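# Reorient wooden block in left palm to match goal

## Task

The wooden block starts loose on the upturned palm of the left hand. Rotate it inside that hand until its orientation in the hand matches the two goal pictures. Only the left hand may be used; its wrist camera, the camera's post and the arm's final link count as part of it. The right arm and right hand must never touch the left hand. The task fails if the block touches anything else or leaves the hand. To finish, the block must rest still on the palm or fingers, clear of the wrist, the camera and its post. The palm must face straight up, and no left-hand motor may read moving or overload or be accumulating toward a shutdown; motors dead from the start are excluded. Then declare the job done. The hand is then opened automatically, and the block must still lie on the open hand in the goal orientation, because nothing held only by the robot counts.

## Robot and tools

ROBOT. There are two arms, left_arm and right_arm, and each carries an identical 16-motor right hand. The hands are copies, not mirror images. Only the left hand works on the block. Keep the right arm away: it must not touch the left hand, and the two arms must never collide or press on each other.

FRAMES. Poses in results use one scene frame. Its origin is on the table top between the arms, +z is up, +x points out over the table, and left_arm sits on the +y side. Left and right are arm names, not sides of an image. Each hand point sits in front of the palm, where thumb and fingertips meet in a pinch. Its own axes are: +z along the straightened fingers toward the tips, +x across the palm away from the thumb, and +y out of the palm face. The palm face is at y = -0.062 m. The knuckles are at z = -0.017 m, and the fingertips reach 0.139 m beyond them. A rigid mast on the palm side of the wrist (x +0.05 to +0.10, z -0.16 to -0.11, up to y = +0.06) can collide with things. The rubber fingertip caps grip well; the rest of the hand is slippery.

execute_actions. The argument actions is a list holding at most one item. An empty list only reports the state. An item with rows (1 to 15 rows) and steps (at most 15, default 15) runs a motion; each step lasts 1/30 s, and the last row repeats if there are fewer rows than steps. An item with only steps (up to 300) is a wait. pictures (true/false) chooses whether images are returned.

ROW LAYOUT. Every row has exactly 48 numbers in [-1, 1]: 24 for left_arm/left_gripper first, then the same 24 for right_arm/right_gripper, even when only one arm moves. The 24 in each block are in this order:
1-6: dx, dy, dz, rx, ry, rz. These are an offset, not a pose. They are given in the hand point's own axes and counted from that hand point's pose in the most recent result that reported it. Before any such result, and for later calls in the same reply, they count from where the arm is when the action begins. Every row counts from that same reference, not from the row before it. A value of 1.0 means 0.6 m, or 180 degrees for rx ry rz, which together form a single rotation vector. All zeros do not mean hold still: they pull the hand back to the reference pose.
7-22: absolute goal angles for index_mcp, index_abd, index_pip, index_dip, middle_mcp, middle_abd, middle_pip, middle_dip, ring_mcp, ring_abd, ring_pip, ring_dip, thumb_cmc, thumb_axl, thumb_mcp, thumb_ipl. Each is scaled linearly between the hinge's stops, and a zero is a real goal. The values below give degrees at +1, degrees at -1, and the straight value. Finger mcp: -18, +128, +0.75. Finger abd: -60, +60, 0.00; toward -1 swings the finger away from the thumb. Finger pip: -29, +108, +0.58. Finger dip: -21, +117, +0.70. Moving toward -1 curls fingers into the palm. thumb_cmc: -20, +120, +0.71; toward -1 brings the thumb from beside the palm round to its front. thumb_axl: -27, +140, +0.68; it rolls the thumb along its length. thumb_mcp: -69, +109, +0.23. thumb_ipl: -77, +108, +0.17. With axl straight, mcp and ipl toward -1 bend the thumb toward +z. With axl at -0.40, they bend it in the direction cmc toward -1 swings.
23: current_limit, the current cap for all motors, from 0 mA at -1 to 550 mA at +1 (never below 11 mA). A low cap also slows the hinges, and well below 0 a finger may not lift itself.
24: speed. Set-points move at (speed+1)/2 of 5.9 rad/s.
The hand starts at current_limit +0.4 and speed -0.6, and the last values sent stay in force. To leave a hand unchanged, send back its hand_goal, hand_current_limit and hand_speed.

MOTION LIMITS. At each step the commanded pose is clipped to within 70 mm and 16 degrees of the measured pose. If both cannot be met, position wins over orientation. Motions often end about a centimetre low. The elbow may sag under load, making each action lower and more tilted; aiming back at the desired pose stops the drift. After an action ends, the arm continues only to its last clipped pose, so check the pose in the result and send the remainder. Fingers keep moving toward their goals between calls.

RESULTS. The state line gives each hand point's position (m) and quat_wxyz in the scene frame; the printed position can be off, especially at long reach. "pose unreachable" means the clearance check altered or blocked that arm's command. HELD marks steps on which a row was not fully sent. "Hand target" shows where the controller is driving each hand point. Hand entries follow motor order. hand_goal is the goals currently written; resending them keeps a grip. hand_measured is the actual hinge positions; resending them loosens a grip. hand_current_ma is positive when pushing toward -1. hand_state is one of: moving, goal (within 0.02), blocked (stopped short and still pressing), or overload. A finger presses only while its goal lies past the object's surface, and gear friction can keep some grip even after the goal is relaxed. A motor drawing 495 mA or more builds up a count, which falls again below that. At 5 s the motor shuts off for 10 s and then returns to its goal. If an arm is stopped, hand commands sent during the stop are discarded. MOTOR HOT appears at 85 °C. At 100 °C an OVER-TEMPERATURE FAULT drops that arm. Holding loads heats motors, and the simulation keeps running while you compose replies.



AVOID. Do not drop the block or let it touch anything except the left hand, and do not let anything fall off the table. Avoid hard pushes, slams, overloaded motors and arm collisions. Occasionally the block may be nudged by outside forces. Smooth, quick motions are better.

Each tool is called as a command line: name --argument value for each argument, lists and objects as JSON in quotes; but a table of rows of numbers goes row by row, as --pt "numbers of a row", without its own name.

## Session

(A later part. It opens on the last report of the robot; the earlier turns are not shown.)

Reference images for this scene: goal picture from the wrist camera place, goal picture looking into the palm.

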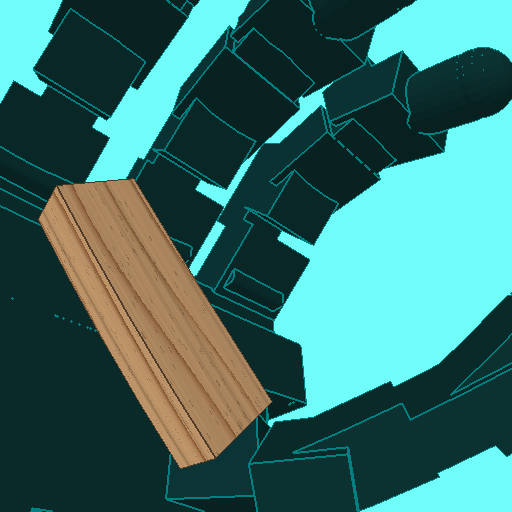

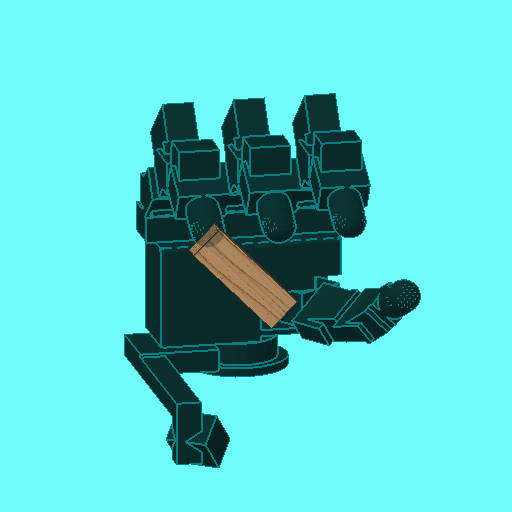

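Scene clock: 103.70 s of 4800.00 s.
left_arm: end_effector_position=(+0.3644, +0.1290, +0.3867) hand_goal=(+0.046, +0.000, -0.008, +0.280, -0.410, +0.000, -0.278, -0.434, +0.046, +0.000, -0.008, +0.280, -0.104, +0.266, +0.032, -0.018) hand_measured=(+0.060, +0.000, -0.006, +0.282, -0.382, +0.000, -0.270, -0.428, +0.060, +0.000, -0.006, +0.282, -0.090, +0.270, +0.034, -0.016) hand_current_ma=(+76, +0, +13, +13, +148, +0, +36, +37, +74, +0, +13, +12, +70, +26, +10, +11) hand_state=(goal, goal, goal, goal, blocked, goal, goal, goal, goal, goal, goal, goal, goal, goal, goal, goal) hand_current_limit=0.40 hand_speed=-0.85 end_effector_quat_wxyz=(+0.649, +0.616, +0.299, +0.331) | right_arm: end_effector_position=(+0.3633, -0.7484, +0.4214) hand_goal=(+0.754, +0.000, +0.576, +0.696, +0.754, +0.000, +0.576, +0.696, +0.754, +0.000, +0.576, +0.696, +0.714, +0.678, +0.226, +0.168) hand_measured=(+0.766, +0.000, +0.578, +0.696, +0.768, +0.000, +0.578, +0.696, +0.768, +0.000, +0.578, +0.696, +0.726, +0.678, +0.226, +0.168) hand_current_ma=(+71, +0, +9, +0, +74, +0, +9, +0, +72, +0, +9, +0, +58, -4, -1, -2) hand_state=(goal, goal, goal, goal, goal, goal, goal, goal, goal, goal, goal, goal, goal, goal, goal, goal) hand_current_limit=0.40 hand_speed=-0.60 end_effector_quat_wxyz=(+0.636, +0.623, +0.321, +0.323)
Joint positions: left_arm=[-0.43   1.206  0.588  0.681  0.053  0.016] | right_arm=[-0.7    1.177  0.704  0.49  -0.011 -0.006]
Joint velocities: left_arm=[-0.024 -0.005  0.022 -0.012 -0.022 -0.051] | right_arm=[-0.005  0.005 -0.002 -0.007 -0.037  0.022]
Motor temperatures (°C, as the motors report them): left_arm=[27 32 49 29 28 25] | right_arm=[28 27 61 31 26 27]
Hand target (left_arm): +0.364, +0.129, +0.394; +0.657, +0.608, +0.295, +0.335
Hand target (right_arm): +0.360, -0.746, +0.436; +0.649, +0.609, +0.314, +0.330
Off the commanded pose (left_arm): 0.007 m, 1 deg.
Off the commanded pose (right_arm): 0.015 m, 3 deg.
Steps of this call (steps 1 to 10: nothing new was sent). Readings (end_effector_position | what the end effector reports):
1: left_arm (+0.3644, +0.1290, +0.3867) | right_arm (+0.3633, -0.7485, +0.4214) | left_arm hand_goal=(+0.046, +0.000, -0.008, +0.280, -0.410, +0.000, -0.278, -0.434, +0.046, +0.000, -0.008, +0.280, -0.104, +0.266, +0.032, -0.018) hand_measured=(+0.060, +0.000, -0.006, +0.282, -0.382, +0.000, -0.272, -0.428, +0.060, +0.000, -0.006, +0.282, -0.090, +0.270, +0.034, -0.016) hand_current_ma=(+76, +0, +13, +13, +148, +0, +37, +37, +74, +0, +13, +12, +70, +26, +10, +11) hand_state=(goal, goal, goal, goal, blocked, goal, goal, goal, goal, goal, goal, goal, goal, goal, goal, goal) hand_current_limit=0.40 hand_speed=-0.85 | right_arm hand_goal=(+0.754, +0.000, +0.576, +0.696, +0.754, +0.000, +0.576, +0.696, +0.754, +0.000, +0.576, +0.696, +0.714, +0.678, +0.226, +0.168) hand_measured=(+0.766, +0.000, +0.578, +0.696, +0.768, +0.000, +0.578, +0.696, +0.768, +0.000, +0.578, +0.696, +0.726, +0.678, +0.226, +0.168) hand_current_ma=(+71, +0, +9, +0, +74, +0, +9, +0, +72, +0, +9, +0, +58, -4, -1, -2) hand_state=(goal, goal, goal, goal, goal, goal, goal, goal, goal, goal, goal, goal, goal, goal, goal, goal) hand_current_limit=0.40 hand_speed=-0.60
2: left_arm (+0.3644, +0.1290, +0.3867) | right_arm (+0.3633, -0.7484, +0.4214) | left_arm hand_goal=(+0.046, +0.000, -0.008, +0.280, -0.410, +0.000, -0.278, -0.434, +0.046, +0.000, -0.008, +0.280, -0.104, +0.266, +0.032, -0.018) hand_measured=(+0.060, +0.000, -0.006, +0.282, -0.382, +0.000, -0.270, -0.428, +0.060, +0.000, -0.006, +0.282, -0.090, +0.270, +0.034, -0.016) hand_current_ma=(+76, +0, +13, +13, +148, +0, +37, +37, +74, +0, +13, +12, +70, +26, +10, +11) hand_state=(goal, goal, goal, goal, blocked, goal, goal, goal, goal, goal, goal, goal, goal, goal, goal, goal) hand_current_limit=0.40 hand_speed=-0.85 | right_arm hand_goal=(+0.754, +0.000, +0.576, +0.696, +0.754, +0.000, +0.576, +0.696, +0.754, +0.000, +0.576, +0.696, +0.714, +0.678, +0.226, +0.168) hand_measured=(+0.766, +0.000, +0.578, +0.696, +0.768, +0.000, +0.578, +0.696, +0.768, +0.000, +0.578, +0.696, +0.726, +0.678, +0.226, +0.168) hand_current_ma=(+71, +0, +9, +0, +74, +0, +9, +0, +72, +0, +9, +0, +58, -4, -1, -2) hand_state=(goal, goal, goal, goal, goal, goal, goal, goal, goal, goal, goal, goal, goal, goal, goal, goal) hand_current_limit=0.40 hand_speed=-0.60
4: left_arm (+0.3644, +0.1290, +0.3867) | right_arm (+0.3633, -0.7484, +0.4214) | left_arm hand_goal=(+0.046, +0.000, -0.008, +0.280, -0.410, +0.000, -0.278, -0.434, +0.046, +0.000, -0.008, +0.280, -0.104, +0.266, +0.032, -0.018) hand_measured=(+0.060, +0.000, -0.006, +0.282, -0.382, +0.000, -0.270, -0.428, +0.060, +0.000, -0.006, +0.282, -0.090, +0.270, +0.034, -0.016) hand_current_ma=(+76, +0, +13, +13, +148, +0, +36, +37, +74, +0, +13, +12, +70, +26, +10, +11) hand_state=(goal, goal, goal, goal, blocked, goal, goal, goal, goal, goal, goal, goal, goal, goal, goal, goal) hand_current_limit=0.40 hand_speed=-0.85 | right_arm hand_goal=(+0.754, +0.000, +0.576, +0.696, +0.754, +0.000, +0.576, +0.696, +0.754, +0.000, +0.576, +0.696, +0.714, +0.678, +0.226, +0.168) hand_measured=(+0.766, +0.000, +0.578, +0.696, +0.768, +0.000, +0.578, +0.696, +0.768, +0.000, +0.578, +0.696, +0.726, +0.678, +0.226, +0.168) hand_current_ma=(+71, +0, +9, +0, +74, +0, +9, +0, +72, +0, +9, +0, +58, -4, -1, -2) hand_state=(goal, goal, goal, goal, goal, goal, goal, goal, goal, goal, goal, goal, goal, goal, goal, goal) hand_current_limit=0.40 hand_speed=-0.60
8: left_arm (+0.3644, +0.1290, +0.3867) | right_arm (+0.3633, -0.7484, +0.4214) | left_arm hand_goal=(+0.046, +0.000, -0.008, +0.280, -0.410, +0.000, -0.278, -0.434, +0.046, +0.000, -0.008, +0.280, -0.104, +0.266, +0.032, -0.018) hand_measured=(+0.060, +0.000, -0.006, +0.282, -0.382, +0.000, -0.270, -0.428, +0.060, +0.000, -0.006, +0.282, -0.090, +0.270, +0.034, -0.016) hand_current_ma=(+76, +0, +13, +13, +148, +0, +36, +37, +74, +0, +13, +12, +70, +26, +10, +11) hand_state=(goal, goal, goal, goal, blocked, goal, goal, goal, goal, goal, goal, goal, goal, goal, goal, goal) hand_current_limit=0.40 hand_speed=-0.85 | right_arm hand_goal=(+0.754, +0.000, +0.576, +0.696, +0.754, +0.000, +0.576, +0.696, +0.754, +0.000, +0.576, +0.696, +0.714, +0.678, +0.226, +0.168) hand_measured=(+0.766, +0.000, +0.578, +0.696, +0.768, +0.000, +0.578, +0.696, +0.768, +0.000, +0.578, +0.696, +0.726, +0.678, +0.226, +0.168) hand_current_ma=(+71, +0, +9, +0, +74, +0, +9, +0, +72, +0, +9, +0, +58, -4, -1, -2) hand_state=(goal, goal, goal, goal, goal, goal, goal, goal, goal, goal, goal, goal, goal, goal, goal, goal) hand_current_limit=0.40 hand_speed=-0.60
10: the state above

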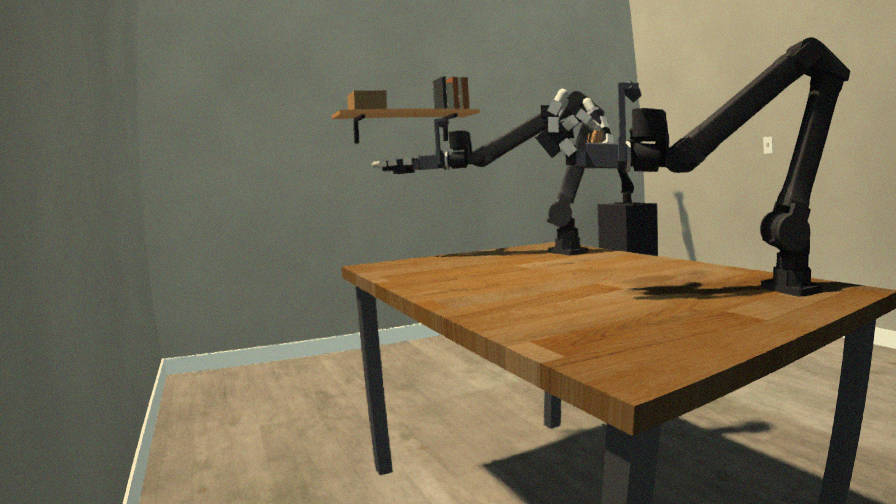

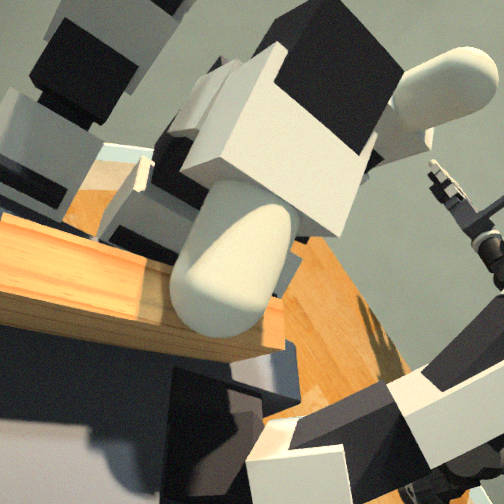

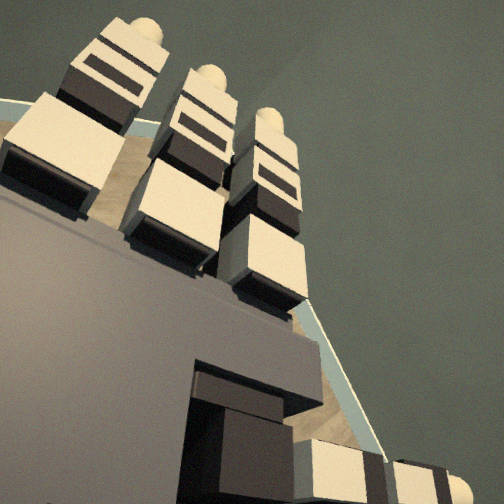

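execute_actions --actions '[{"rows": [[0,0.012,0,-0.008,0,0, 0.046,0,-0.008,0.28, -0.548,0,-0.172,-0.435, 0.046,0,-0.008,0.28, -0.104,0.266,0.032,-0.018, 0.4,-0.85, 0,0.0243,0,-0.013,0,0, 0.754,0,0.576,0.696,0.754,0,0.576,0.696,0.754,0,0.576,0.696,0.714,0.678,0.226,0.168,0.4,-0.6]], "steps": 15}]' --pictures false

execute_actions --actions '[{"steps": 10}]'

zoom_image --camera "cam_low" --region '[535, 90, 655, 180]'

Scene clock: 110.43 s of 4800.00 s.
left_arm: end_effector_position=(+0.3644, +0.1290, +0.3867) hand_goal=(+0.046, +0.000, -0.008, +0.280, -0.548, +0.000, -0.172, -0.434, +0.046, +0.000, -0.008, +0.280, -0.104, +0.266, +0.032, -0.018) hand_measured=(+0.060, +0.000, -0.006, +0.282, -0.500, +0.000, -0.154, -0.426, +0.060, +0.000, -0.006, +0.282, -0.090, +0.270, +0.034, -0.016) hand_current_ma=(+76, +0, +13, +13, +254, +0, +98, +45, +74, +0, +13, +12, +70, +26, +10, +11) hand_state=(goal, goal, goal, goal, moving, goal, moving, goal, goal, goal, goal, goal, goal, goal, goal, goal) hand_current_limit=0.40 hand_speed=-0.85 end_effector_quat_wxyz=(+0.649, +0.616, +0.299, +0.331) | right_arm: end_effector_position=(+0.3633, -0.7484, +0.4214) hand_goal=(+0.754, +0.000, +0.576, +0.696, +0.754, +0.000, +0.576, +0.696, +0.754, +0.000, +0.576, +0.696, +0.714, +0.678, +0.226, +0.168) hand_measured=(+0.766, +0.000, +0.578, +0.696, +0.768, +0.000, +0.578, +0.696, +0.768, +0.000, +0.578, +0.696, +0.726, +0.678, +0.226, +0.168) hand_current_ma=(+71, +0, +9, +0, +74, +0, +9, +0, +72, +0, +9, +0, +58, -4, -1, -2) hand_state=(goal, goal, goal, goal, goal, goal, goal, goal, goal, goal, goal, goal, goal, goal, goal, goal) hand_current_limit=0.40 hand_speed=-0.60 end_effector_quat_wxyz=(+0.636, +0.623, +0.321, +0.323)
Joint positions: left_arm=[-0.43   1.206  0.588  0.681  0.053  0.016] | right_arm=[-0.7    1.177  0.704  0.49  -0.011 -0.006]
Joint velocities: left_arm=[-0.005  0.005 -0.012  0.007 -0.007  0.051] | right_arm=[-0.005 -0.005  0.012 -0.002  0.007  0.051]
Motor temperatures (°C, as the motors report them): left_arm=[27 32 49 29 28 25] | right_arm=[28 27 61 31 26 27]
Hand target (left_arm): +0.364, +0.129, +0.394; +0.657, +0.608, +0.295, +0.335
Hand target (right_arm): +0.363, -0.748, +0.436; +0.648, +0.610, +0.315, +0.330
Off the commanded pose (left_arm): 0.007 m, 1 deg.
Off the commanded pose (right_arm): 0.015 m, 2 deg.
Steps of this call (steps 1 to 187: nothing new was sent; steps 188 to 202: all 15 steps of this action). Readings (end_effector_position | what the end effector reports):
188: left_arm (+0.3644, +0.1290, +0.3867) | right_arm (+0.3633, -0.7484, +0.4214) | left_arm hand_goal=(+0.046, +0.000, -0.008, +0.280, -0.548, +0.000, -0.172, -0.434, +0.046, +0.000, -0.008, +0.280, -0.104, +0.266, +0.032, -0.018) hand_measured=(+0.060, +0.000, -0.006, +0.282, -0.382, +0.000, -0.270, -0.428, +0.060, +0.000, -0.006, +0.282, -0.090, +0.270, +0.034, -0.016) hand_current_ma=(+76, +0, +13, +13, +148, +0, +36, +37, +74, +0, +13, +12, +70, +26, +10, +11) hand_state=(goal, goal, goal, goal, moving, goal, moving, goal, goal, goal, goal, goal, goal, goal, goal, goal) hand_current_limit=0.40 hand_speed=-0.85 | right_arm hand_goal=(+0.754, +0.000, +0.576, +0.696, +0.754, +0.000, +0.576, +0.696, +0.754, +0.000, +0.576, +0.696, +0.714, +0.678, +0.226, +0.168) hand_measured=(+0.766, +0.000, +0.578, +0.696, +0.768, +0.000, +0.578, +0.696, +0.768, +0.000, +0.578, +0.696, +0.726, +0.678, +0.226, +0.168) hand_current_ma=(+71, +0, +9, +0, +74, +0, +9, +0, +72, +0, +9, +0, +58, -4, -1, -2) hand_state=(goal, goal, goal, goal, goal, goal, goal, goal, goal, goal, goal, goal, goal, goal, goal, goal) hand_current_limit=0.40 hand_speed=-0.60
189: left_arm (+0.3644, +0.1290, +0.3867) | right_arm (+0.3633, -0.7484, +0.4214) | left_arm hand_goal=(+0.046, +0.000, -0.008, +0.280, -0.548, +0.000, -0.172, -0.434, +0.046, +0.000, -0.008, +0.280, -0.104, +0.266, +0.032, -0.018) hand_measured=(+0.060, +0.000, -0.006, +0.282, -0.382, +0.000, -0.270, -0.428, +0.060, +0.000, -0.006, +0.282, -0.090, +0.270, +0.034, -0.016) hand_current_ma=(+76, +0, +13, +13, +171, +0, +15, +37, +74, +0, +13, +12, +70, +26, +10, +11) hand_state=(goal, goal, goal, goal, moving, goal, moving, goal, goal, goal, goal, goal, goal, goal, goal, goal) hand_current_limit=0.40 hand_speed=-0.85 | right_arm hand_goal=(+0.754, +0.000, +0.576, +0.696, +0.754, +0.000, +0.576, +0.696, +0.754, +0.000, +0.576, +0.696, +0.714, +0.678, +0.226, +0.168) hand_measured=(+0.766, +0.000, +0.578, +0.696, +0.768, +0.000, +0.578, +0.696, +0.768, +0.000, +0.578, +0.696, +0.726, +0.678, +0.226, +0.168) hand_current_ma=(+71, +0, +9, +0, +74, +0, +9, +0, +72, +0, +9, +0, +58, -4, -1, -2) hand_state=(goal, goal, goal, goal, goal, goal, goal, goal, goal, goal, goal, goal, goal, goal, goal, goal) hand_current_limit=0.40 hand_speed=-0.60
191: left_arm (+0.3644, +0.1290, +0.3867) | right_arm (+0.3633, -0.7484, +0.4214) | left_arm hand_goal=(+0.046, +0.000, -0.008, +0.280, -0.548, +0.000, -0.172, -0.434, +0.046, +0.000, -0.008, +0.280, -0.104, +0.266, +0.032, -0.018) hand_measured=(+0.060, +0.000, -0.006, +0.282, -0.398, +0.000, -0.254, -0.428, +0.060, +0.000, -0.006, +0.282, -0.090, +0.270, +0.034, -0.016) hand_current_ma=(+76, +0, +13, +13, +162, +0, +19, +37, +74, +0, +13, +12, +70, +26, +10, +11) hand_state=(goal, goal, goal, goal, moving, goal, moving, goal, goal, goal, goal, goal, goal, goal, goal, goal) hand_current_limit=0.40 hand_speed=-0.85 | right_arm hand_goal=(+0.754, +0.000, +0.576, +0.696, +0.754, +0.000, +0.576, +0.696, +0.754, +0.000, +0.576, +0.696, +0.714, +0.678, +0.226, +0.168) hand_measured=(+0.766, +0.000, +0.578, +0.696, +0.768, +0.000, +0.578, +0.696, +0.768, +0.000, +0.578, +0.696, +0.726, +0.678, +0.226, +0.168) hand_current_ma=(+71, +0, +9, +0, +74, +0, +9, +0, +72, +0, +9, +0, +58, -4, -1, -2) hand_state=(goal, goal, goal, goal, goal, goal, goal, goal, goal, goal, goal, goal, goal, goal, goal, goal) hand_current_limit=0.40 hand_speed=-0.60
195: left_arm (+0.3644, +0.1290, +0.3867) | right_arm (+0.3633, -0.7484, +0.4214) | left_arm hand_goal=(+0.046, +0.000, -0.008, +0.280, -0.548, +0.000, -0.172, -0.434, +0.046, +0.000, -0.008, +0.280, -0.104, +0.266, +0.032, -0.018) hand_measured=(+0.060, +0.000, -0.006, +0.282, -0.446, +0.000, -0.206, -0.428, +0.060, +0.000, -0.006, +0.282, -0.090, +0.270, +0.034, -0.016) hand_current_ma=(+76, +0, +13, +13, +154, +0, +21, +37, +74, +0, +13, +12, +70, +26, +10, +11) hand_state=(goal, goal, goal, goal, moving, goal, moving, goal, goal, goal, goal, goal, goal, goal, goal, goal) hand_current_limit=0.40 hand_speed=-0.85 | right_arm hand_goal=(+0.754, +0.000, +0.576, +0.696, +0.754, +0.000, +0.576, +0.696, +0.754, +0.000, +0.576, +0.696, +0.714, +0.678, +0.226, +0.168) hand_measured=(+0.766, +0.000, +0.578, +0.696, +0.768, +0.000, +0.578, +0.696, +0.768, +0.000, +0.578, +0.696, +0.726, +0.678, +0.226, +0.168) hand_current_ma=(+71, +0, +9, +0, +74, +0, +9, +0, +72, +0, +9, +0, +58, -4, -1, -2) hand_state=(goal, goal, goal, goal, goal, goal, goal, goal, goal, goal, goal, goal, goal, goal, goal, goal) hand_current_limit=0.40 hand_speed=-0.60
202: the state above

Scene clock: 110.77 s of 4800.00 s.
left_arm: end_effector_position=(+0.3644, +0.1290, +0.3867) hand_goal=(+0.046, +0.000, -0.008, +0.280, -0.548, +0.000, -0.172, -0.434, +0.046, +0.000, -0.008, +0.280, -0.104, +0.266, +0.032, -0.018) hand_measured=(+0.060, +0.000, -0.006, +0.282, -0.500, +0.000, -0.154, -0.426, +0.060, +0.000, -0.006, +0.282, -0.090, +0.270, +0.034, -0.016) hand_current_ma=(+76, +0, +13, +13, +254, +0, +95, +44, +74, +0, +13, +12, +70, +26, +10, +11) hand_state=(goal, goal, goal, goal, blocked, goal, goal, goal, goal, goal, goal, goal, goal, goal, goal, goal) hand_current_limit=0.40 hand_speed=-0.85 end_effector_quat_wxyz=(+0.649, +0.616, +0.299, +0.331) | right_arm: end_effector_position=(+0.3633, -0.7484, +0.4214) hand_goal=(+0.754, +0.000, +0.576, +0.696, +0.754, +0.000, +0.576, +0.696, +0.754, +0.000, +0.576, +0.696, +0.714, +0.678, +0.226, +0.168) hand_measured=(+0.766, +0.000, +0.578, +0.696, +0.768, +0.000, +0.578, +0.696, +0.768, +0.000, +0.578, +0.696, +0.726, +0.678, +0.226, +0.168) hand_current_ma=(+71, +0, +9, +0, +74, +0, +9, +0, +72, +0, +9, +0, +58, -4, -1, -2) hand_state=(goal, goal, goal, goal, goal, goal, goal, goal, goal, goal, goal, goal, goal, goal, goal, goal) hand_current_limit=0.40 hand_speed=-0.60 end_effector_quat_wxyz=(+0.636, +0.623, +0.321, +0.323)
Joint positions: left_arm=[-0.43   1.206  0.588  0.681  0.053  0.016] | right_arm=[-0.7    1.177  0.704  0.49  -0.011 -0.006]
Joint velocities: left_arm=[-0.005  0.005  0.002 -0.007 -0.022  0.051] | right_arm=[ 0.005  0.005  0.002  0.002 -0.022 -0.037]
Motor temperatures (°C, as the motors report them): left_arm=[27 32 49 29 28 25] | right_arm=[28 27 61 31 26 27]
Hand target (left_arm): +0.364, +0.129, +0.394; +0.657, +0.608, +0.295, +0.335
Hand target (right_arm): +0.363, -0.748, +0.436; +0.648, +0.610, +0.315, +0.330
Off the commanded pose (left_arm): 0.007 m, 1 deg.
Off the commanded pose (right_arm): 0.015 m, 2 deg.
Steps of this call (steps 1 to 10: nothing new was sent). Readings (end_effector_position | what the end effector reports):
1: left_arm (+0.3644, +0.1290, +0.3867) | right_arm (+0.3633, -0.7484, +0.4214) | left_arm hand_goal=(+0.046, +0.000, -0.008, +0.280, -0.548, +0.000, -0.172, -0.434, +0.046, +0.000, -0.008, +0.280, -0.104, +0.266, +0.032, -0.018) hand_measured=(+0.060, +0.000, -0.006, +0.282, -0.500, +0.000, -0.154, -0.426, +0.060, +0.000, -0.006, +0.282, -0.090, +0.270, +0.034, -0.016) hand_current_ma=(+76, +0, +13, +13, +254, +0, +96, +44, +74, +0, +13, +12, +70, +26, +10, +11) hand_state=(goal, goal, goal, goal, blocked, goal, goal, goal, goal, goal, goal, goal, goal, goal, goal, goal) hand_current_limit=0.40 hand_speed=-0.85 | right_arm hand_goal=(+0.754, +0.000, +0.576, +0.696, +0.754, +0.000, +0.576, +0.696, +0.754, +0.000, +0.576, +0.696, +0.714, +0.678, +0.226, +0.168) hand_measured=(+0.766, +0.000, +0.578, +0.696, +0.768, +0.000, +0.578, +0.696, +0.768, +0.000, +0.578, +0.696, +0.726, +0.678, +0.226, +0.168) hand_current_ma=(+71, +0, +9, +0, +74, +0, +9, +0, +72, +0, +9, +0, +58, -4, -1, -2) hand_state=(goal, goal, goal, goal, goal, goal, goal, goal, goal, goal, goal, goal, goal, goal, goal, goal) hand_current_limit=0.40 hand_speed=-0.60
2: left_arm (+0.3644, +0.1290, +0.3867) | right_arm (+0.3633, -0.7484, +0.4214) | left_arm hand_goal=(+0.046, +0.000, -0.008, +0.280, -0.548, +0.000, -0.172, -0.434, +0.046, +0.000, -0.008, +0.280, -0.104, +0.266, +0.032, -0.018) hand_measured=(+0.060, +0.000, -0.006, +0.282, -0.500, +0.000, -0.154, -0.426, +0.060, +0.000, -0.006, +0.282, -0.090, +0.270, +0.034, -0.016) hand_current_ma=(+76, +0, +13, +13, +254, +0, +96, +44, +74, +0, +13, +12, +70, +26, +10, +11) hand_state=(goal, goal, goal, goal, blocked, goal, goal, goal, goal, goal, goal, goal, goal, goal, goal, goal) hand_current_limit=0.40 hand_speed=-0.85 | right_arm hand_goal=(+0.754, +0.000, +0.576, +0.696, +0.754, +0.000, +0.576, +0.696, +0.754, +0.000, +0.576, +0.696, +0.714, +0.678, +0.226, +0.168) hand_measured=(+0.766, +0.000, +0.578, +0.696, +0.768, +0.000, +0.578, +0.696, +0.768, +0.000, +0.578, +0.696, +0.726, +0.678, +0.226, +0.168) hand_current_ma=(+71, +0, +9, +0, +74, +0, +9, +0, +72, +0, +9, +0, +58, -4, -1, -2) hand_state=(goal, goal, goal, goal, goal, goal, goal, goal, goal, goal, goal, goal, goal, goal, goal, goal) hand_current_limit=0.40 hand_speed=-0.60
4: left_arm (+0.3644, +0.1290, +0.3867) | right_arm (+0.3633, -0.7484, +0.4214) | left_arm hand_goal=(+0.046, +0.000, -0.008, +0.280, -0.548, +0.000, -0.172, -0.434, +0.046, +0.000, -0.008, +0.280, -0.104, +0.266, +0.032, -0.018) hand_measured=(+0.060, +0.000, -0.006, +0.282, -0.500, +0.000, -0.154, -0.426, +0.060, +0.000, -0.006, +0.282, -0.090, +0.270, +0.034, -0.016) hand_current_ma=(+76, +0, +13, +13, +254, +0, +95, +44, +74, +0, +13, +12, +70, +26, +10, +11) hand_state=(goal, goal, goal, goal, blocked, goal, goal, goal, goal, goal, goal, goal, goal, goal, goal, goal) hand_current_limit=0.40 hand_speed=-0.85 | right_arm hand_goal=(+0.754, +0.000, +0.576, +0.696, +0.754, +0.000, +0.576, +0.696, +0.754, +0.000, +0.576, +0.696, +0.714, +0.678, +0.226, +0.168) hand_measured=(+0.766, +0.000, +0.578, +0.696, +0.768, +0.000, +0.578, +0.696, +0.768, +0.000, +0.578, +0.696, +0.726, +0.678, +0.226, +0.168) hand_current_ma=(+71, +0, +9, +0, +74, +0, +9, +0, +72, +0, +9, +0, +58, -4, -1, -2) hand_state=(goal, goal, goal, goal, goal, goal, goal, goal, goal, goal, goal, goal, goal, goal, goal, goal) hand_current_limit=0.40 hand_speed=-0.60
8: left_arm (+0.3644, +0.1290, +0.3867) | right_arm (+0.3633, -0.7484, +0.4214) | left_arm hand_goal=(+0.046, +0.000, -0.008, +0.280, -0.548, +0.000, -0.172, -0.434, +0.046, +0.000, -0.008, +0.280, -0.104, +0.266, +0.032, -0.018) hand_measured=(+0.060, +0.000, -0.006, +0.282, -0.500, +0.000, -0.154, -0.426, +0.060, +0.000, -0.006, +0.282, -0.090, +0.270, +0.034, -0.016) hand_current_ma=(+76, +0, +13, +13, +254, +0, +95, +44, +74, +0, +13, +12, +70, +26, +10, +11) hand_state=(goal, goal, goal, goal, blocked, goal, goal, goal, goal, goal, goal, goal, goal, goal, goal, goal) hand_current_limit=0.40 hand_speed=-0.85 | right_arm hand_goal=(+0.754, +0.000, +0.576, +0.696, +0.754, +0.000, +0.576, +0.696, +0.754, +0.000, +0.576, +0.696, +0.714, +0.678, +0.226, +0.168) hand_measured=(+0.766, +0.000, +0.578, +0.696, +0.768, +0.000, +0.578, +0.696, +0.768, +0.000, +0.578, +0.696, +0.726, +0.678, +0.226, +0.168) hand_current_ma=(+71, +0, +9, +0, +74, +0, +9, +0, +72, +0, +9, +0, +58, -4, -1, -2) hand_state=(goal, goal, goal, goal, goal, goal, goal, goal, goal, goal, goal, goal, goal, goal, goal, goal) hand_current_limit=0.40 hand_speed=-0.60
10: the state above

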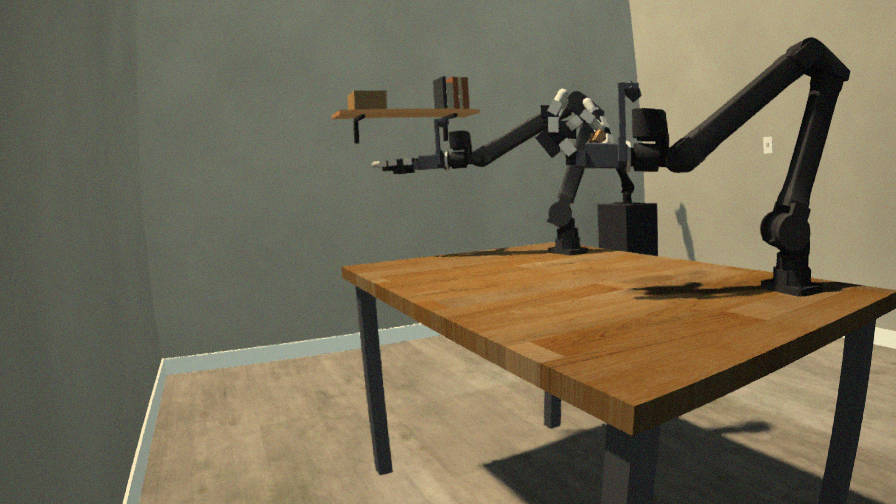

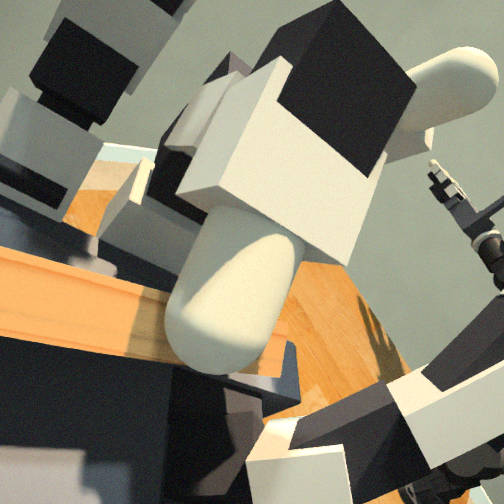

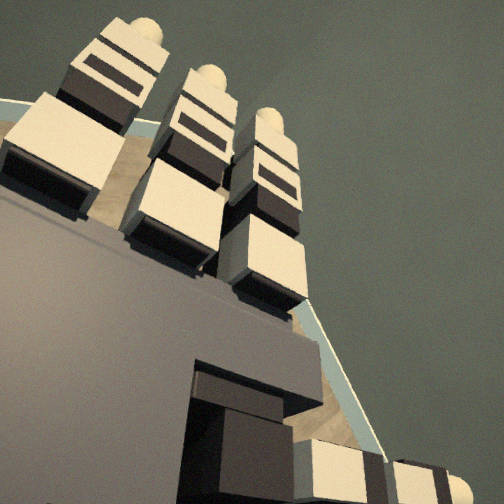

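Region (535, 90, 655, 180) of cam_low's 896x504 image, scaled by 4.200, with more detail than that image has; it fills the top 378 rows of this view, and the rest is white.

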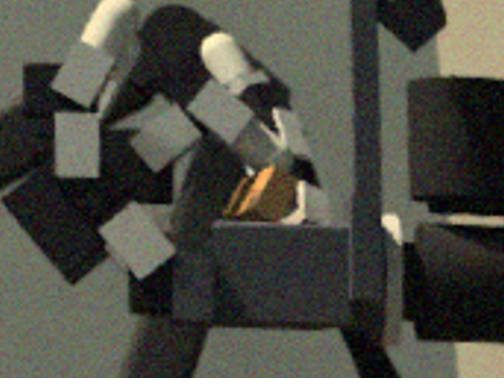

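execute_actions --actions '[{"rows": [[0,0.012,0,-0.008,0,0, 0.046,0,-0.008,0.28, -0.52,0,0.0,-0.3, 0.046,0,-0.008,0.28, -0.104,0.266,0.032,-0.018, 0.4,-0.8, 0,0.0243,0,-0.013,0,0, 0.754,0,0.576,0.696,0.754,0,0.576,0.696,0.754,0,0.576,0.696,0.714,0.678,0.226,0.168,0.4,-0.6]], "steps": 15}]' --pictures false

execute_actions --actions '[{"steps": 15}]'

zoom_image --camera "cam_low" --region '[535, 90, 655, 180]'

Scene clock: 122.53 s of 4800.00 s.
left_arm: end_effector_position=(+0.3644, +0.1290, +0.3867) hand_goal=(+0.046, +0.000, -0.008, +0.280, -0.520, +0.000, +0.000, -0.300, +0.046, +0.000, -0.008, +0.280, -0.104, +0.266, +0.032, -0.018) hand_measured=(+0.060, +0.000, -0.006, +0.282, -0.520, +0.000, -0.008, -0.304, +0.060, +0.000, -0.006, +0.282, -0.090, +0.270, +0.034, -0.016) hand_current_ma=(+76, +0, +13, +13, +3, +0, -36, -20, +74, +0, +13, +12, +70, +26, +10, +11) hand_state=(goal, goal, goal, goal, goal, goal, moving, goal, goal, goal, goal, goal, goal, goal, goal, goal) hand_current_limit=0.40 hand_speed=-0.80 end_effector_quat_wxyz=(+0.649, +0.616, +0.299, +0.331) | right_arm: end_effector_position=(+0.3633, -0.7484, +0.4214) hand_goal=(+0.754, +0.000, +0.576, +0.696, +0.754, +0.000, +0.576, +0.696, +0.754, +0.000, +0.576, +0.696, +0.714, +0.678, +0.226, +0.168) hand_measured=(+0.766, +0.000, +0.578, +0.696, +0.768, +0.000, +0.578, +0.696, +0.768, +0.000, +0.578, +0.696, +0.726, +0.678, +0.226, +0.168) hand_current_ma=(+71, +0, +9, +0, +74, +0, +9, +0, +72, +0, +9, +0, +58, -4, -1, -2) hand_state=(goal, goal, goal, goal, goal, goal, goal, goal, goal, goal, goal, goal, goal, goal, goal, goal) hand_current_limit=0.40 hand_speed=-0.60 end_effector_quat_wxyz=(+0.636, +0.623, +0.321, +0.323)
Joint positions: left_arm=[-0.43   1.206  0.588  0.681  0.053  0.016] | right_arm=[-0.7    1.177  0.704  0.49  -0.011 -0.006]
Joint velocities: left_arm=[ 0.015  0.015  0.017 -0.007  0.022  0.007] | right_arm=[-0.005 -0.005  0.007 -0.007 -0.022 -0.007]
Motor temperatures (°C, as the motors report them): left_arm=[27 32 49 29 28 25] | right_arm=[28 27 61 31 25 27]
Hand target (left_arm): +0.364, +0.129, +0.394; +0.657, +0.608, +0.295, +0.335
Hand target (right_arm): +0.363, -0.748, +0.436; +0.648, +0.610, +0.315, +0.330
Off the commanded pose (left_arm): 0.007 m, 1 deg.
Off the commanded pose (right_arm): 0.015 m, 2 deg.
Steps of this call (steps 1 to 338: nothing new was sent; steps 339 to 353: all 15 steps of this action). Readings (end_effector_position | what the end effector reports):
339: left_arm (+0.3644, +0.1290, +0.3867) | right_arm (+0.3633, -0.7484, +0.4214) | left_arm hand_goal=(+0.046, +0.000, -0.008, +0.280, -0.520, +0.000, +0.000, -0.300, +0.046, +0.000, -0.008, +0.280, -0.104, +0.266, +0.032, -0.018) hand_measured=(+0.060, +0.000, -0.006, +0.282, -0.500, +0.000, -0.154, -0.426, +0.060, +0.000, -0.006, +0.282, -0.090, +0.270, +0.034, -0.016) hand_current_ma=(+76, +0, +13, +13, +254, +0, +95, +44, +74, +0, +13, +12, +70, +26, +10, +11) hand_state=(goal, goal, goal, goal, moving, goal, moving, moving, goal, goal, goal, goal, goal, goal, goal, goal) hand_current_limit=0.40 hand_speed=-0.80 | right_arm hand_goal=(+0.754, +0.000, +0.576, +0.696, +0.754, +0.000, +0.576, +0.696, +0.754, +0.000, +0.576, +0.696, +0.714, +0.678, +0.226, +0.168) hand_measured=(+0.766, +0.000, +0.578, +0.696, +0.768, +0.000, +0.578, +0.696, +0.768, +0.000, +0.578, +0.696, +0.726, +0.678, +0.226, +0.168) hand_current_ma=(+71, +0, +9, +0, +74, +0, +9, +0, +72, +0, +9, +0, +58, -4, -1, -2) hand_state=(goal, goal, goal, goal, goal, goal, goal, goal, goal, goal, goal, goal, goal, goal, goal, goal) hand_current_limit=0.40 hand_speed=-0.60
340: left_arm (+0.3644, +0.1290, +0.3867) | right_arm (+0.3633, -0.7484, +0.4214) | left_arm hand_goal=(+0.046, +0.000, -0.008, +0.280, -0.520, +0.000, +0.000, -0.300, +0.046, +0.000, -0.008, +0.280, -0.104, +0.266, +0.032, -0.018) hand_measured=(+0.060, +0.000, -0.006, +0.282, -0.500, +0.000, -0.154, -0.426, +0.060, +0.000, -0.006, +0.282, -0.090, +0.270, +0.034, -0.016) hand_current_ma=(+76, +0, +13, +13, +212, +0, +66, +12, +74, +0, +13, +12, +70, +26, +10, +11) hand_state=(goal, goal, goal, goal, moving, goal, moving, moving, goal, goal, goal, goal, goal, goal, goal, goal) hand_current_limit=0.40 hand_speed=-0.80 | right_arm hand_goal=(+0.754, +0.000, +0.576, +0.696, +0.754, +0.000, +0.576, +0.696, +0.754, +0.000, +0.576, +0.696, +0.714, +0.678, +0.226, +0.168) hand_measured=(+0.766, +0.000, +0.578, +0.696, +0.768, +0.000, +0.578, +0.696, +0.768, +0.000, +0.578, +0.696, +0.726, +0.678, +0.226, +0.168) hand_current_ma=(+71, +0, +9, +0, +74, +0, +9, +0, +72, +0, +9, +0, +58, -4, -1, -2) hand_state=(goal, goal, goal, goal, goal, goal, goal, goal, goal, goal, goal, goal, goal, goal, goal, goal) hand_current_limit=0.40 hand_speed=-0.60
342: left_arm (+0.3644, +0.1290, +0.3867) | right_arm (+0.3633, -0.7484, +0.4214) | left_arm hand_goal=(+0.046, +0.000, -0.008, +0.280, -0.520, +0.000, +0.000, -0.300, +0.046, +0.000, -0.008, +0.280, -0.104, +0.266, +0.032, -0.018) hand_measured=(+0.060, +0.000, -0.006, +0.282, -0.508, +0.000, -0.144, -0.410, +0.060, +0.000, -0.006, +0.282, -0.090, +0.270, +0.034, -0.016) hand_current_ma=(+76, +0, +13, +13, +13, +0, -56, -39, +74, +0, +13, +12, +70, +26, +10, +11) hand_state=(goal, goal, goal, goal, moving, goal, moving, moving, goal, goal, goal, goal, goal, goal, goal, goal) hand_current_limit=0.40 hand_speed=-0.80 | right_arm hand_goal=(+0.754, +0.000, +0.576, +0.696, +0.754, +0.000, +0.576, +0.696, +0.754, +0.000, +0.576, +0.696, +0.714, +0.678, +0.226, +0.168) hand_measured=(+0.766, +0.000, +0.578, +0.696, +0.768, +0.000, +0.578, +0.696, +0.768, +0.000, +0.578, +0.696, +0.726, +0.678, +0.226, +0.168) hand_current_ma=(+71, +0, +9, +0, +74, +0, +9, +0, +72, +0, +9, +0, +58, -4, -1, -2) hand_state=(goal, goal, goal, goal, goal, goal, goal, goal, goal, goal, goal, goal, goal, goal, goal, goal) hand_current_limit=0.40 hand_speed=-0.60
346: left_arm (+0.3644, +0.1290, +0.3867) | right_arm (+0.3633, -0.7484, +0.4214) | left_arm hand_goal=(+0.046, +0.000, -0.008, +0.280, -0.520, +0.000, +0.000, -0.300, +0.046, +0.000, -0.008, +0.280, -0.104, +0.266, +0.032, -0.018) hand_measured=(+0.060, +0.000, -0.006, +0.282, -0.518, +0.000, -0.092, -0.350, +0.060, +0.000, -0.006, +0.282, -0.090, +0.270, +0.034, -0.016) hand_current_ma=(+76, +0, +13, +13, +2, +0, -59, -39, +74, +0, +13, +12, +70, +26, +10, +11) hand_state=(goal, goal, goal, goal, moving, goal, moving, moving, goal, goal, goal, goal, goal, goal, goal, goal) hand_current_limit=0.40 hand_speed=-0.80 | right_arm hand_goal=(+0.754, +0.000, +0.576, +0.696, +0.754, +0.000, +0.576, +0.696, +0.754, +0.000, +0.576, +0.696, +0.714, +0.678, +0.226, +0.168) hand_measured=(+0.766, +0.000, +0.578, +0.696, +0.768, +0.000, +0.578, +0.696, +0.768, +0.000, +0.578, +0.696, +0.726, +0.678, +0.226, +0.168) hand_current_ma=(+71, +0, +9, +0, +74, +0, +9, +0, +72, +0, +9, +0, +58, -4, -1, -2) hand_state=(goal, goal, goal, goal, goal, goal, goal, goal, goal, goal, goal, goal, goal, goal, goal, goal) hand_current_limit=0.40 hand_speed=-0.60
353: the state above

Scene clock: 123.03 s of 4800.00 s.
left_arm: end_effector_position=(+0.3644, +0.1290, +0.3867) hand_goal=(+0.046, +0.000, -0.008, +0.280, -0.520, +0.000, +0.000, -0.300, +0.046, +0.000, -0.008, +0.280, -0.104, +0.266, +0.032, -0.018) hand_measured=(+0.060, +0.000, -0.006, +0.282, -0.520, +0.000, -0.008, -0.304, +0.060, +0.000, -0.006, +0.282, -0.090, +0.270, +0.034, -0.016) hand_current_ma=(+76, +0, +13, +13, +3, +0, -37, -20, +74, +0, +13, +12, +70, +26, +10, +11) hand_state=(goal, goal, goal, goal, goal, goal, goal, goal, goal, goal, goal, goal, goal, goal, goal, goal) hand_current_limit=0.40 hand_speed=-0.80 end_effector_quat_wxyz=(+0.649, +0.616, +0.299, +0.331) | right_arm: end_effector_position=(+0.3633, -0.7484, +0.4214) hand_goal=(+0.754, +0.000, +0.576, +0.696, +0.754, +0.000, +0.576, +0.696, +0.754, +0.000, +0.576, +0.696, +0.714, +0.678, +0.226, +0.168) hand_measured=(+0.766, +0.000, +0.578, +0.696, +0.768, +0.000, +0.578, +0.696, +0.768, +0.000, +0.578, +0.696, +0.726, +0.678, +0.226, +0.168) hand_current_ma=(+71, +0, +9, +0, +74, +0, +9, +0, +72, +0, +9, +0, +58, -4, -1, -2) hand_state=(goal, goal, goal, goal, goal, goal, goal, goal, goal, goal, goal, goal, goal, goal, goal, goal) hand_current_limit=0.40 hand_speed=-0.60 end_effector_quat_wxyz=(+0.636, +0.623, +0.321, +0.323)
Joint positions: left_arm=[-0.43   1.206  0.588  0.681  0.053  0.016] | right_arm=[-0.7    1.177  0.704  0.49  -0.011 -0.006]
Joint velocities: left_arm=[ 0.005 -0.024 -0.017  0.007  0.022 -0.007] | right_arm=[-0.015  0.005 -0.022 -0.002  0.037  0.007]
Motor temperatures (°C, as the motors report them): left_arm=[27 32 49 29 28 25] | right_arm=[28 27 61 31 25 27]
Hand target (left_arm): +0.364, +0.129, +0.394; +0.657, +0.608, +0.295, +0.335
Hand target (right_arm): +0.363, -0.748, +0.436; +0.648, +0.610, +0.315, +0.330
Off the commanded pose (left_arm): 0.007 m, 1 deg.
Off the commanded pose (right_arm): 0.015 m, 2 deg.
Steps of this call (steps 1 to 15: nothing new was sent). Readings (end_effector_position | what the end effector reports):
1: left_arm (+0.3644, +0.1290, +0.3867) | right_arm (+0.3633, -0.7484, +0.4214) | left_arm hand_goal=(+0.046, +0.000, -0.008, +0.280, -0.520, +0.000, +0.000, -0.300, +0.046, +0.000, -0.008, +0.280, -0.104, +0.266, +0.032, -0.018) hand_measured=(+0.060, +0.000, -0.006, +0.282, -0.520, +0.000, -0.008, -0.304, +0.060, +0.000, -0.006, +0.282, -0.090, +0.270, +0.034, -0.016) hand_current_ma=(+76, +0, +13, +13, +3, +0, -37, -20, +74, +0, +13, +12, +70, +26, +10, +11) hand_state=(goal, goal, goal, goal, goal, goal, goal, goal, goal, goal, goal, goal, goal, goal, goal, goal) hand_current_limit=0.40 hand_speed=-0.80 | right_arm hand_goal=(+0.754, +0.000, +0.576, +0.696, +0.754, +0.000, +0.576, +0.696, +0.754, +0.000, +0.576, +0.696, +0.714, +0.678, +0.226, +0.168) hand_measured=(+0.766, +0.000, +0.578, +0.696, +0.768, +0.000, +0.578, +0.696, +0.768, +0.000, +0.578, +0.696, +0.726, +0.678, +0.226, +0.168) hand_current_ma=(+71, +0, +9, +0, +74, +0, +9, +0, +72, +0, +9, +0, +58, -4, -1, -2) hand_state=(goal, goal, goal, goal, goal, goal, goal, goal, goal, goal, goal, goal, goal, goal, goal, goal) hand_current_limit=0.40 hand_speed=-0.60
2: left_arm (+0.3644, +0.1290, +0.3867) | right_arm (+0.3633, -0.7484, +0.4214) | left_arm hand_goal=(+0.046, +0.000, -0.008, +0.280, -0.520, +0.000, +0.000, -0.300, +0.046, +0.000, -0.008, +0.280, -0.104, +0.266, +0.032, -0.018) hand_measured=(+0.060, +0.000, -0.006, +0.282, -0.520, +0.000, -0.008, -0.304, +0.060, +0.000, -0.006, +0.282, -0.090, +0.270, +0.034, -0.016) hand_current_ma=(+76, +0, +13, +13, +3, +0, -37, -20, +74, +0, +13, +12, +70, +26, +10, +11) hand_state=(goal, goal, goal, goal, goal, goal, goal, goal, goal, goal, goal, goal, goal, goal, goal, goal) hand_current_limit=0.40 hand_speed=-0.80 | right_arm hand_goal=(+0.754, +0.000, +0.576, +0.696, +0.754, +0.000, +0.576, +0.696, +0.754, +0.000, +0.576, +0.696, +0.714, +0.678, +0.226, +0.168) hand_measured=(+0.766, +0.000, +0.578, +0.696, +0.768, +0.000, +0.578, +0.696, +0.768, +0.000, +0.578, +0.696, +0.726, +0.678, +0.226, +0.168) hand_current_ma=(+71, +0, +9, +0, +74, +0, +9, +0, +72, +0, +9, +0, +58, -4, -1, -2) hand_state=(goal, goal, goal, goal, goal, goal, goal, goal, goal, goal, goal, goal, goal, goal, goal, goal) hand_current_limit=0.40 hand_speed=-0.60
4: left_arm (+0.3644, +0.1290, +0.3867) | right_arm (+0.3633, -0.7484, +0.4214) | left_arm hand_goal=(+0.046, +0.000, -0.008, +0.280, -0.520, +0.000, +0.000, -0.300, +0.046, +0.000, -0.008, +0.280, -0.104, +0.266, +0.032, -0.018) hand_measured=(+0.060, +0.000, -0.006, +0.282, -0.520, +0.000, -0.008, -0.304, +0.060, +0.000, -0.006, +0.282, -0.090, +0.270, +0.034, -0.016) hand_current_ma=(+76, +0, +13, +13, +3, +0, -37, -20, +74, +0, +13, +12, +70, +26, +10, +11) hand_state=(goal, goal, goal, goal, goal, goal, goal, goal, goal, goal, goal, goal, goal, goal, goal, goal) hand_current_limit=0.40 hand_speed=-0.80 | right_arm hand_goal=(+0.754, +0.000, +0.576, +0.696, +0.754, +0.000, +0.576, +0.696, +0.754, +0.000, +0.576, +0.696, +0.714, +0.678, +0.226, +0.168) hand_measured=(+0.766, +0.000, +0.578, +0.696, +0.768, +0.000, +0.578, +0.696, +0.768, +0.000, +0.578, +0.696, +0.726, +0.678, +0.226, +0.168) hand_current_ma=(+71, +0, +9, +0, +74, +0, +9, +0, +72, +0, +9, +0, +58, -4, -1, -2) hand_state=(goal, goal, goal, goal, goal, goal, goal, goal, goal, goal, goal, goal, goal, goal, goal, goal) hand_current_limit=0.40 hand_speed=-0.60
8: left_arm (+0.3644, +0.1290, +0.3867) | right_arm (+0.3633, -0.7484, +0.4214) | left_arm hand_goal=(+0.046, +0.000, -0.008, +0.280, -0.520, +0.000, +0.000, -0.300, +0.046, +0.000, -0.008, +0.280, -0.104, +0.266, +0.032, -0.018) hand_measured=(+0.060, +0.000, -0.006, +0.282, -0.520, +0.000, -0.008, -0.304, +0.060, +0.000, -0.006, +0.282, -0.090, +0.270, +0.034, -0.016) hand_current_ma=(+76, +0, +13, +13, +3, +0, -37, -20, +74, +0, +13, +12, +70, +26, +10, +11) hand_state=(goal, goal, goal, goal, goal, goal, goal, goal, goal, goal, goal, goal, goal, goal, goal, goal) hand_current_limit=0.40 hand_speed=-0.80 | right_arm hand_goal=(+0.754, +0.000, +0.576, +0.696, +0.754, +0.000, +0.576, +0.696, +0.754, +0.000, +0.576, +0.696, +0.714, +0.678, +0.226, +0.168) hand_measured=(+0.766, +0.000, +0.578, +0.696, +0.768, +0.000, +0.578, +0.696, +0.768, +0.000, +0.578, +0.696, +0.726, +0.678, +0.226, +0.168) hand_current_ma=(+71, +0, +9, +0, +74, +0, +9, +0, +72, +0, +9, +0, +58, -4, -1, -2) hand_state=(goal, goal, goal, goal, goal, goal, goal, goal, goal, goal, goal, goal, goal, goal, goal, goal) hand_current_limit=0.40 hand_speed=-0.60
15: the state above

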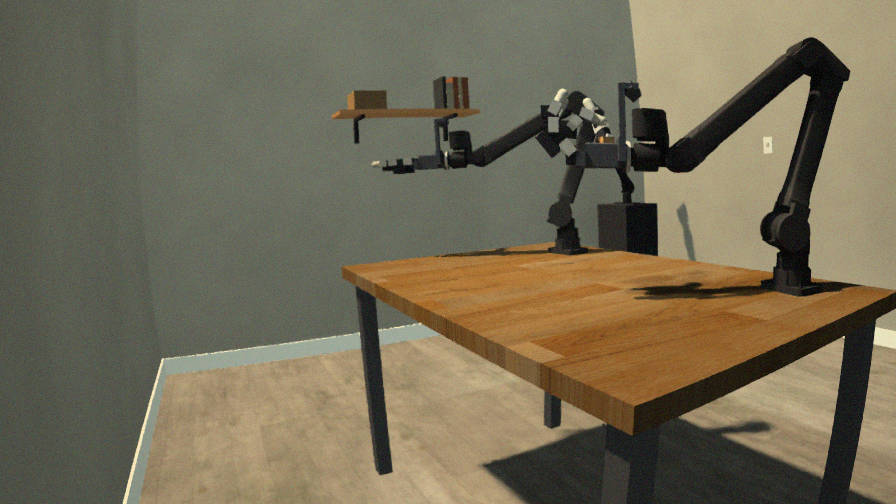

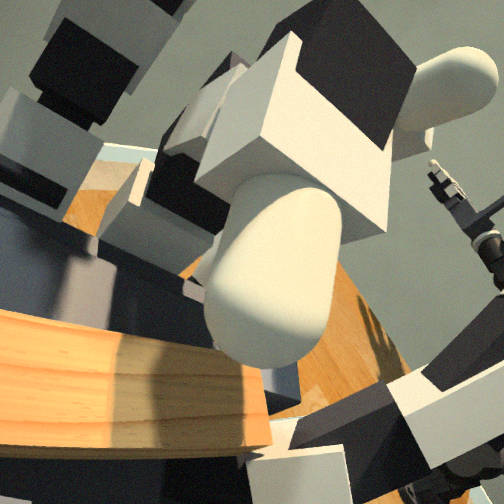

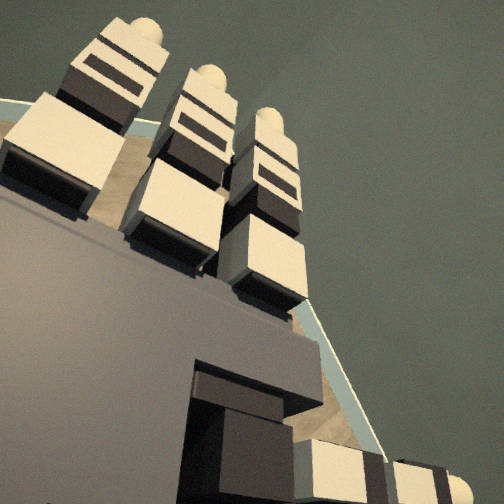

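Region (535, 90, 655, 180) of cam_low's 896x504 image, scaled by 4.200, with more detail than that image has; it fills the top 378 rows of this view, and the rest is white.

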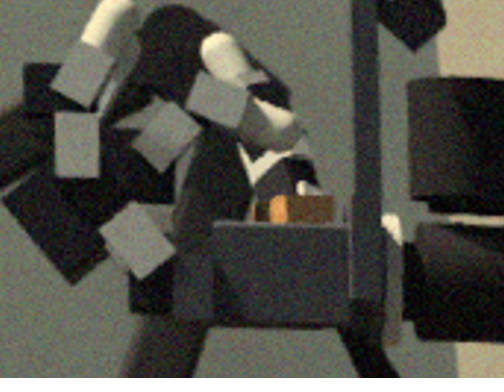

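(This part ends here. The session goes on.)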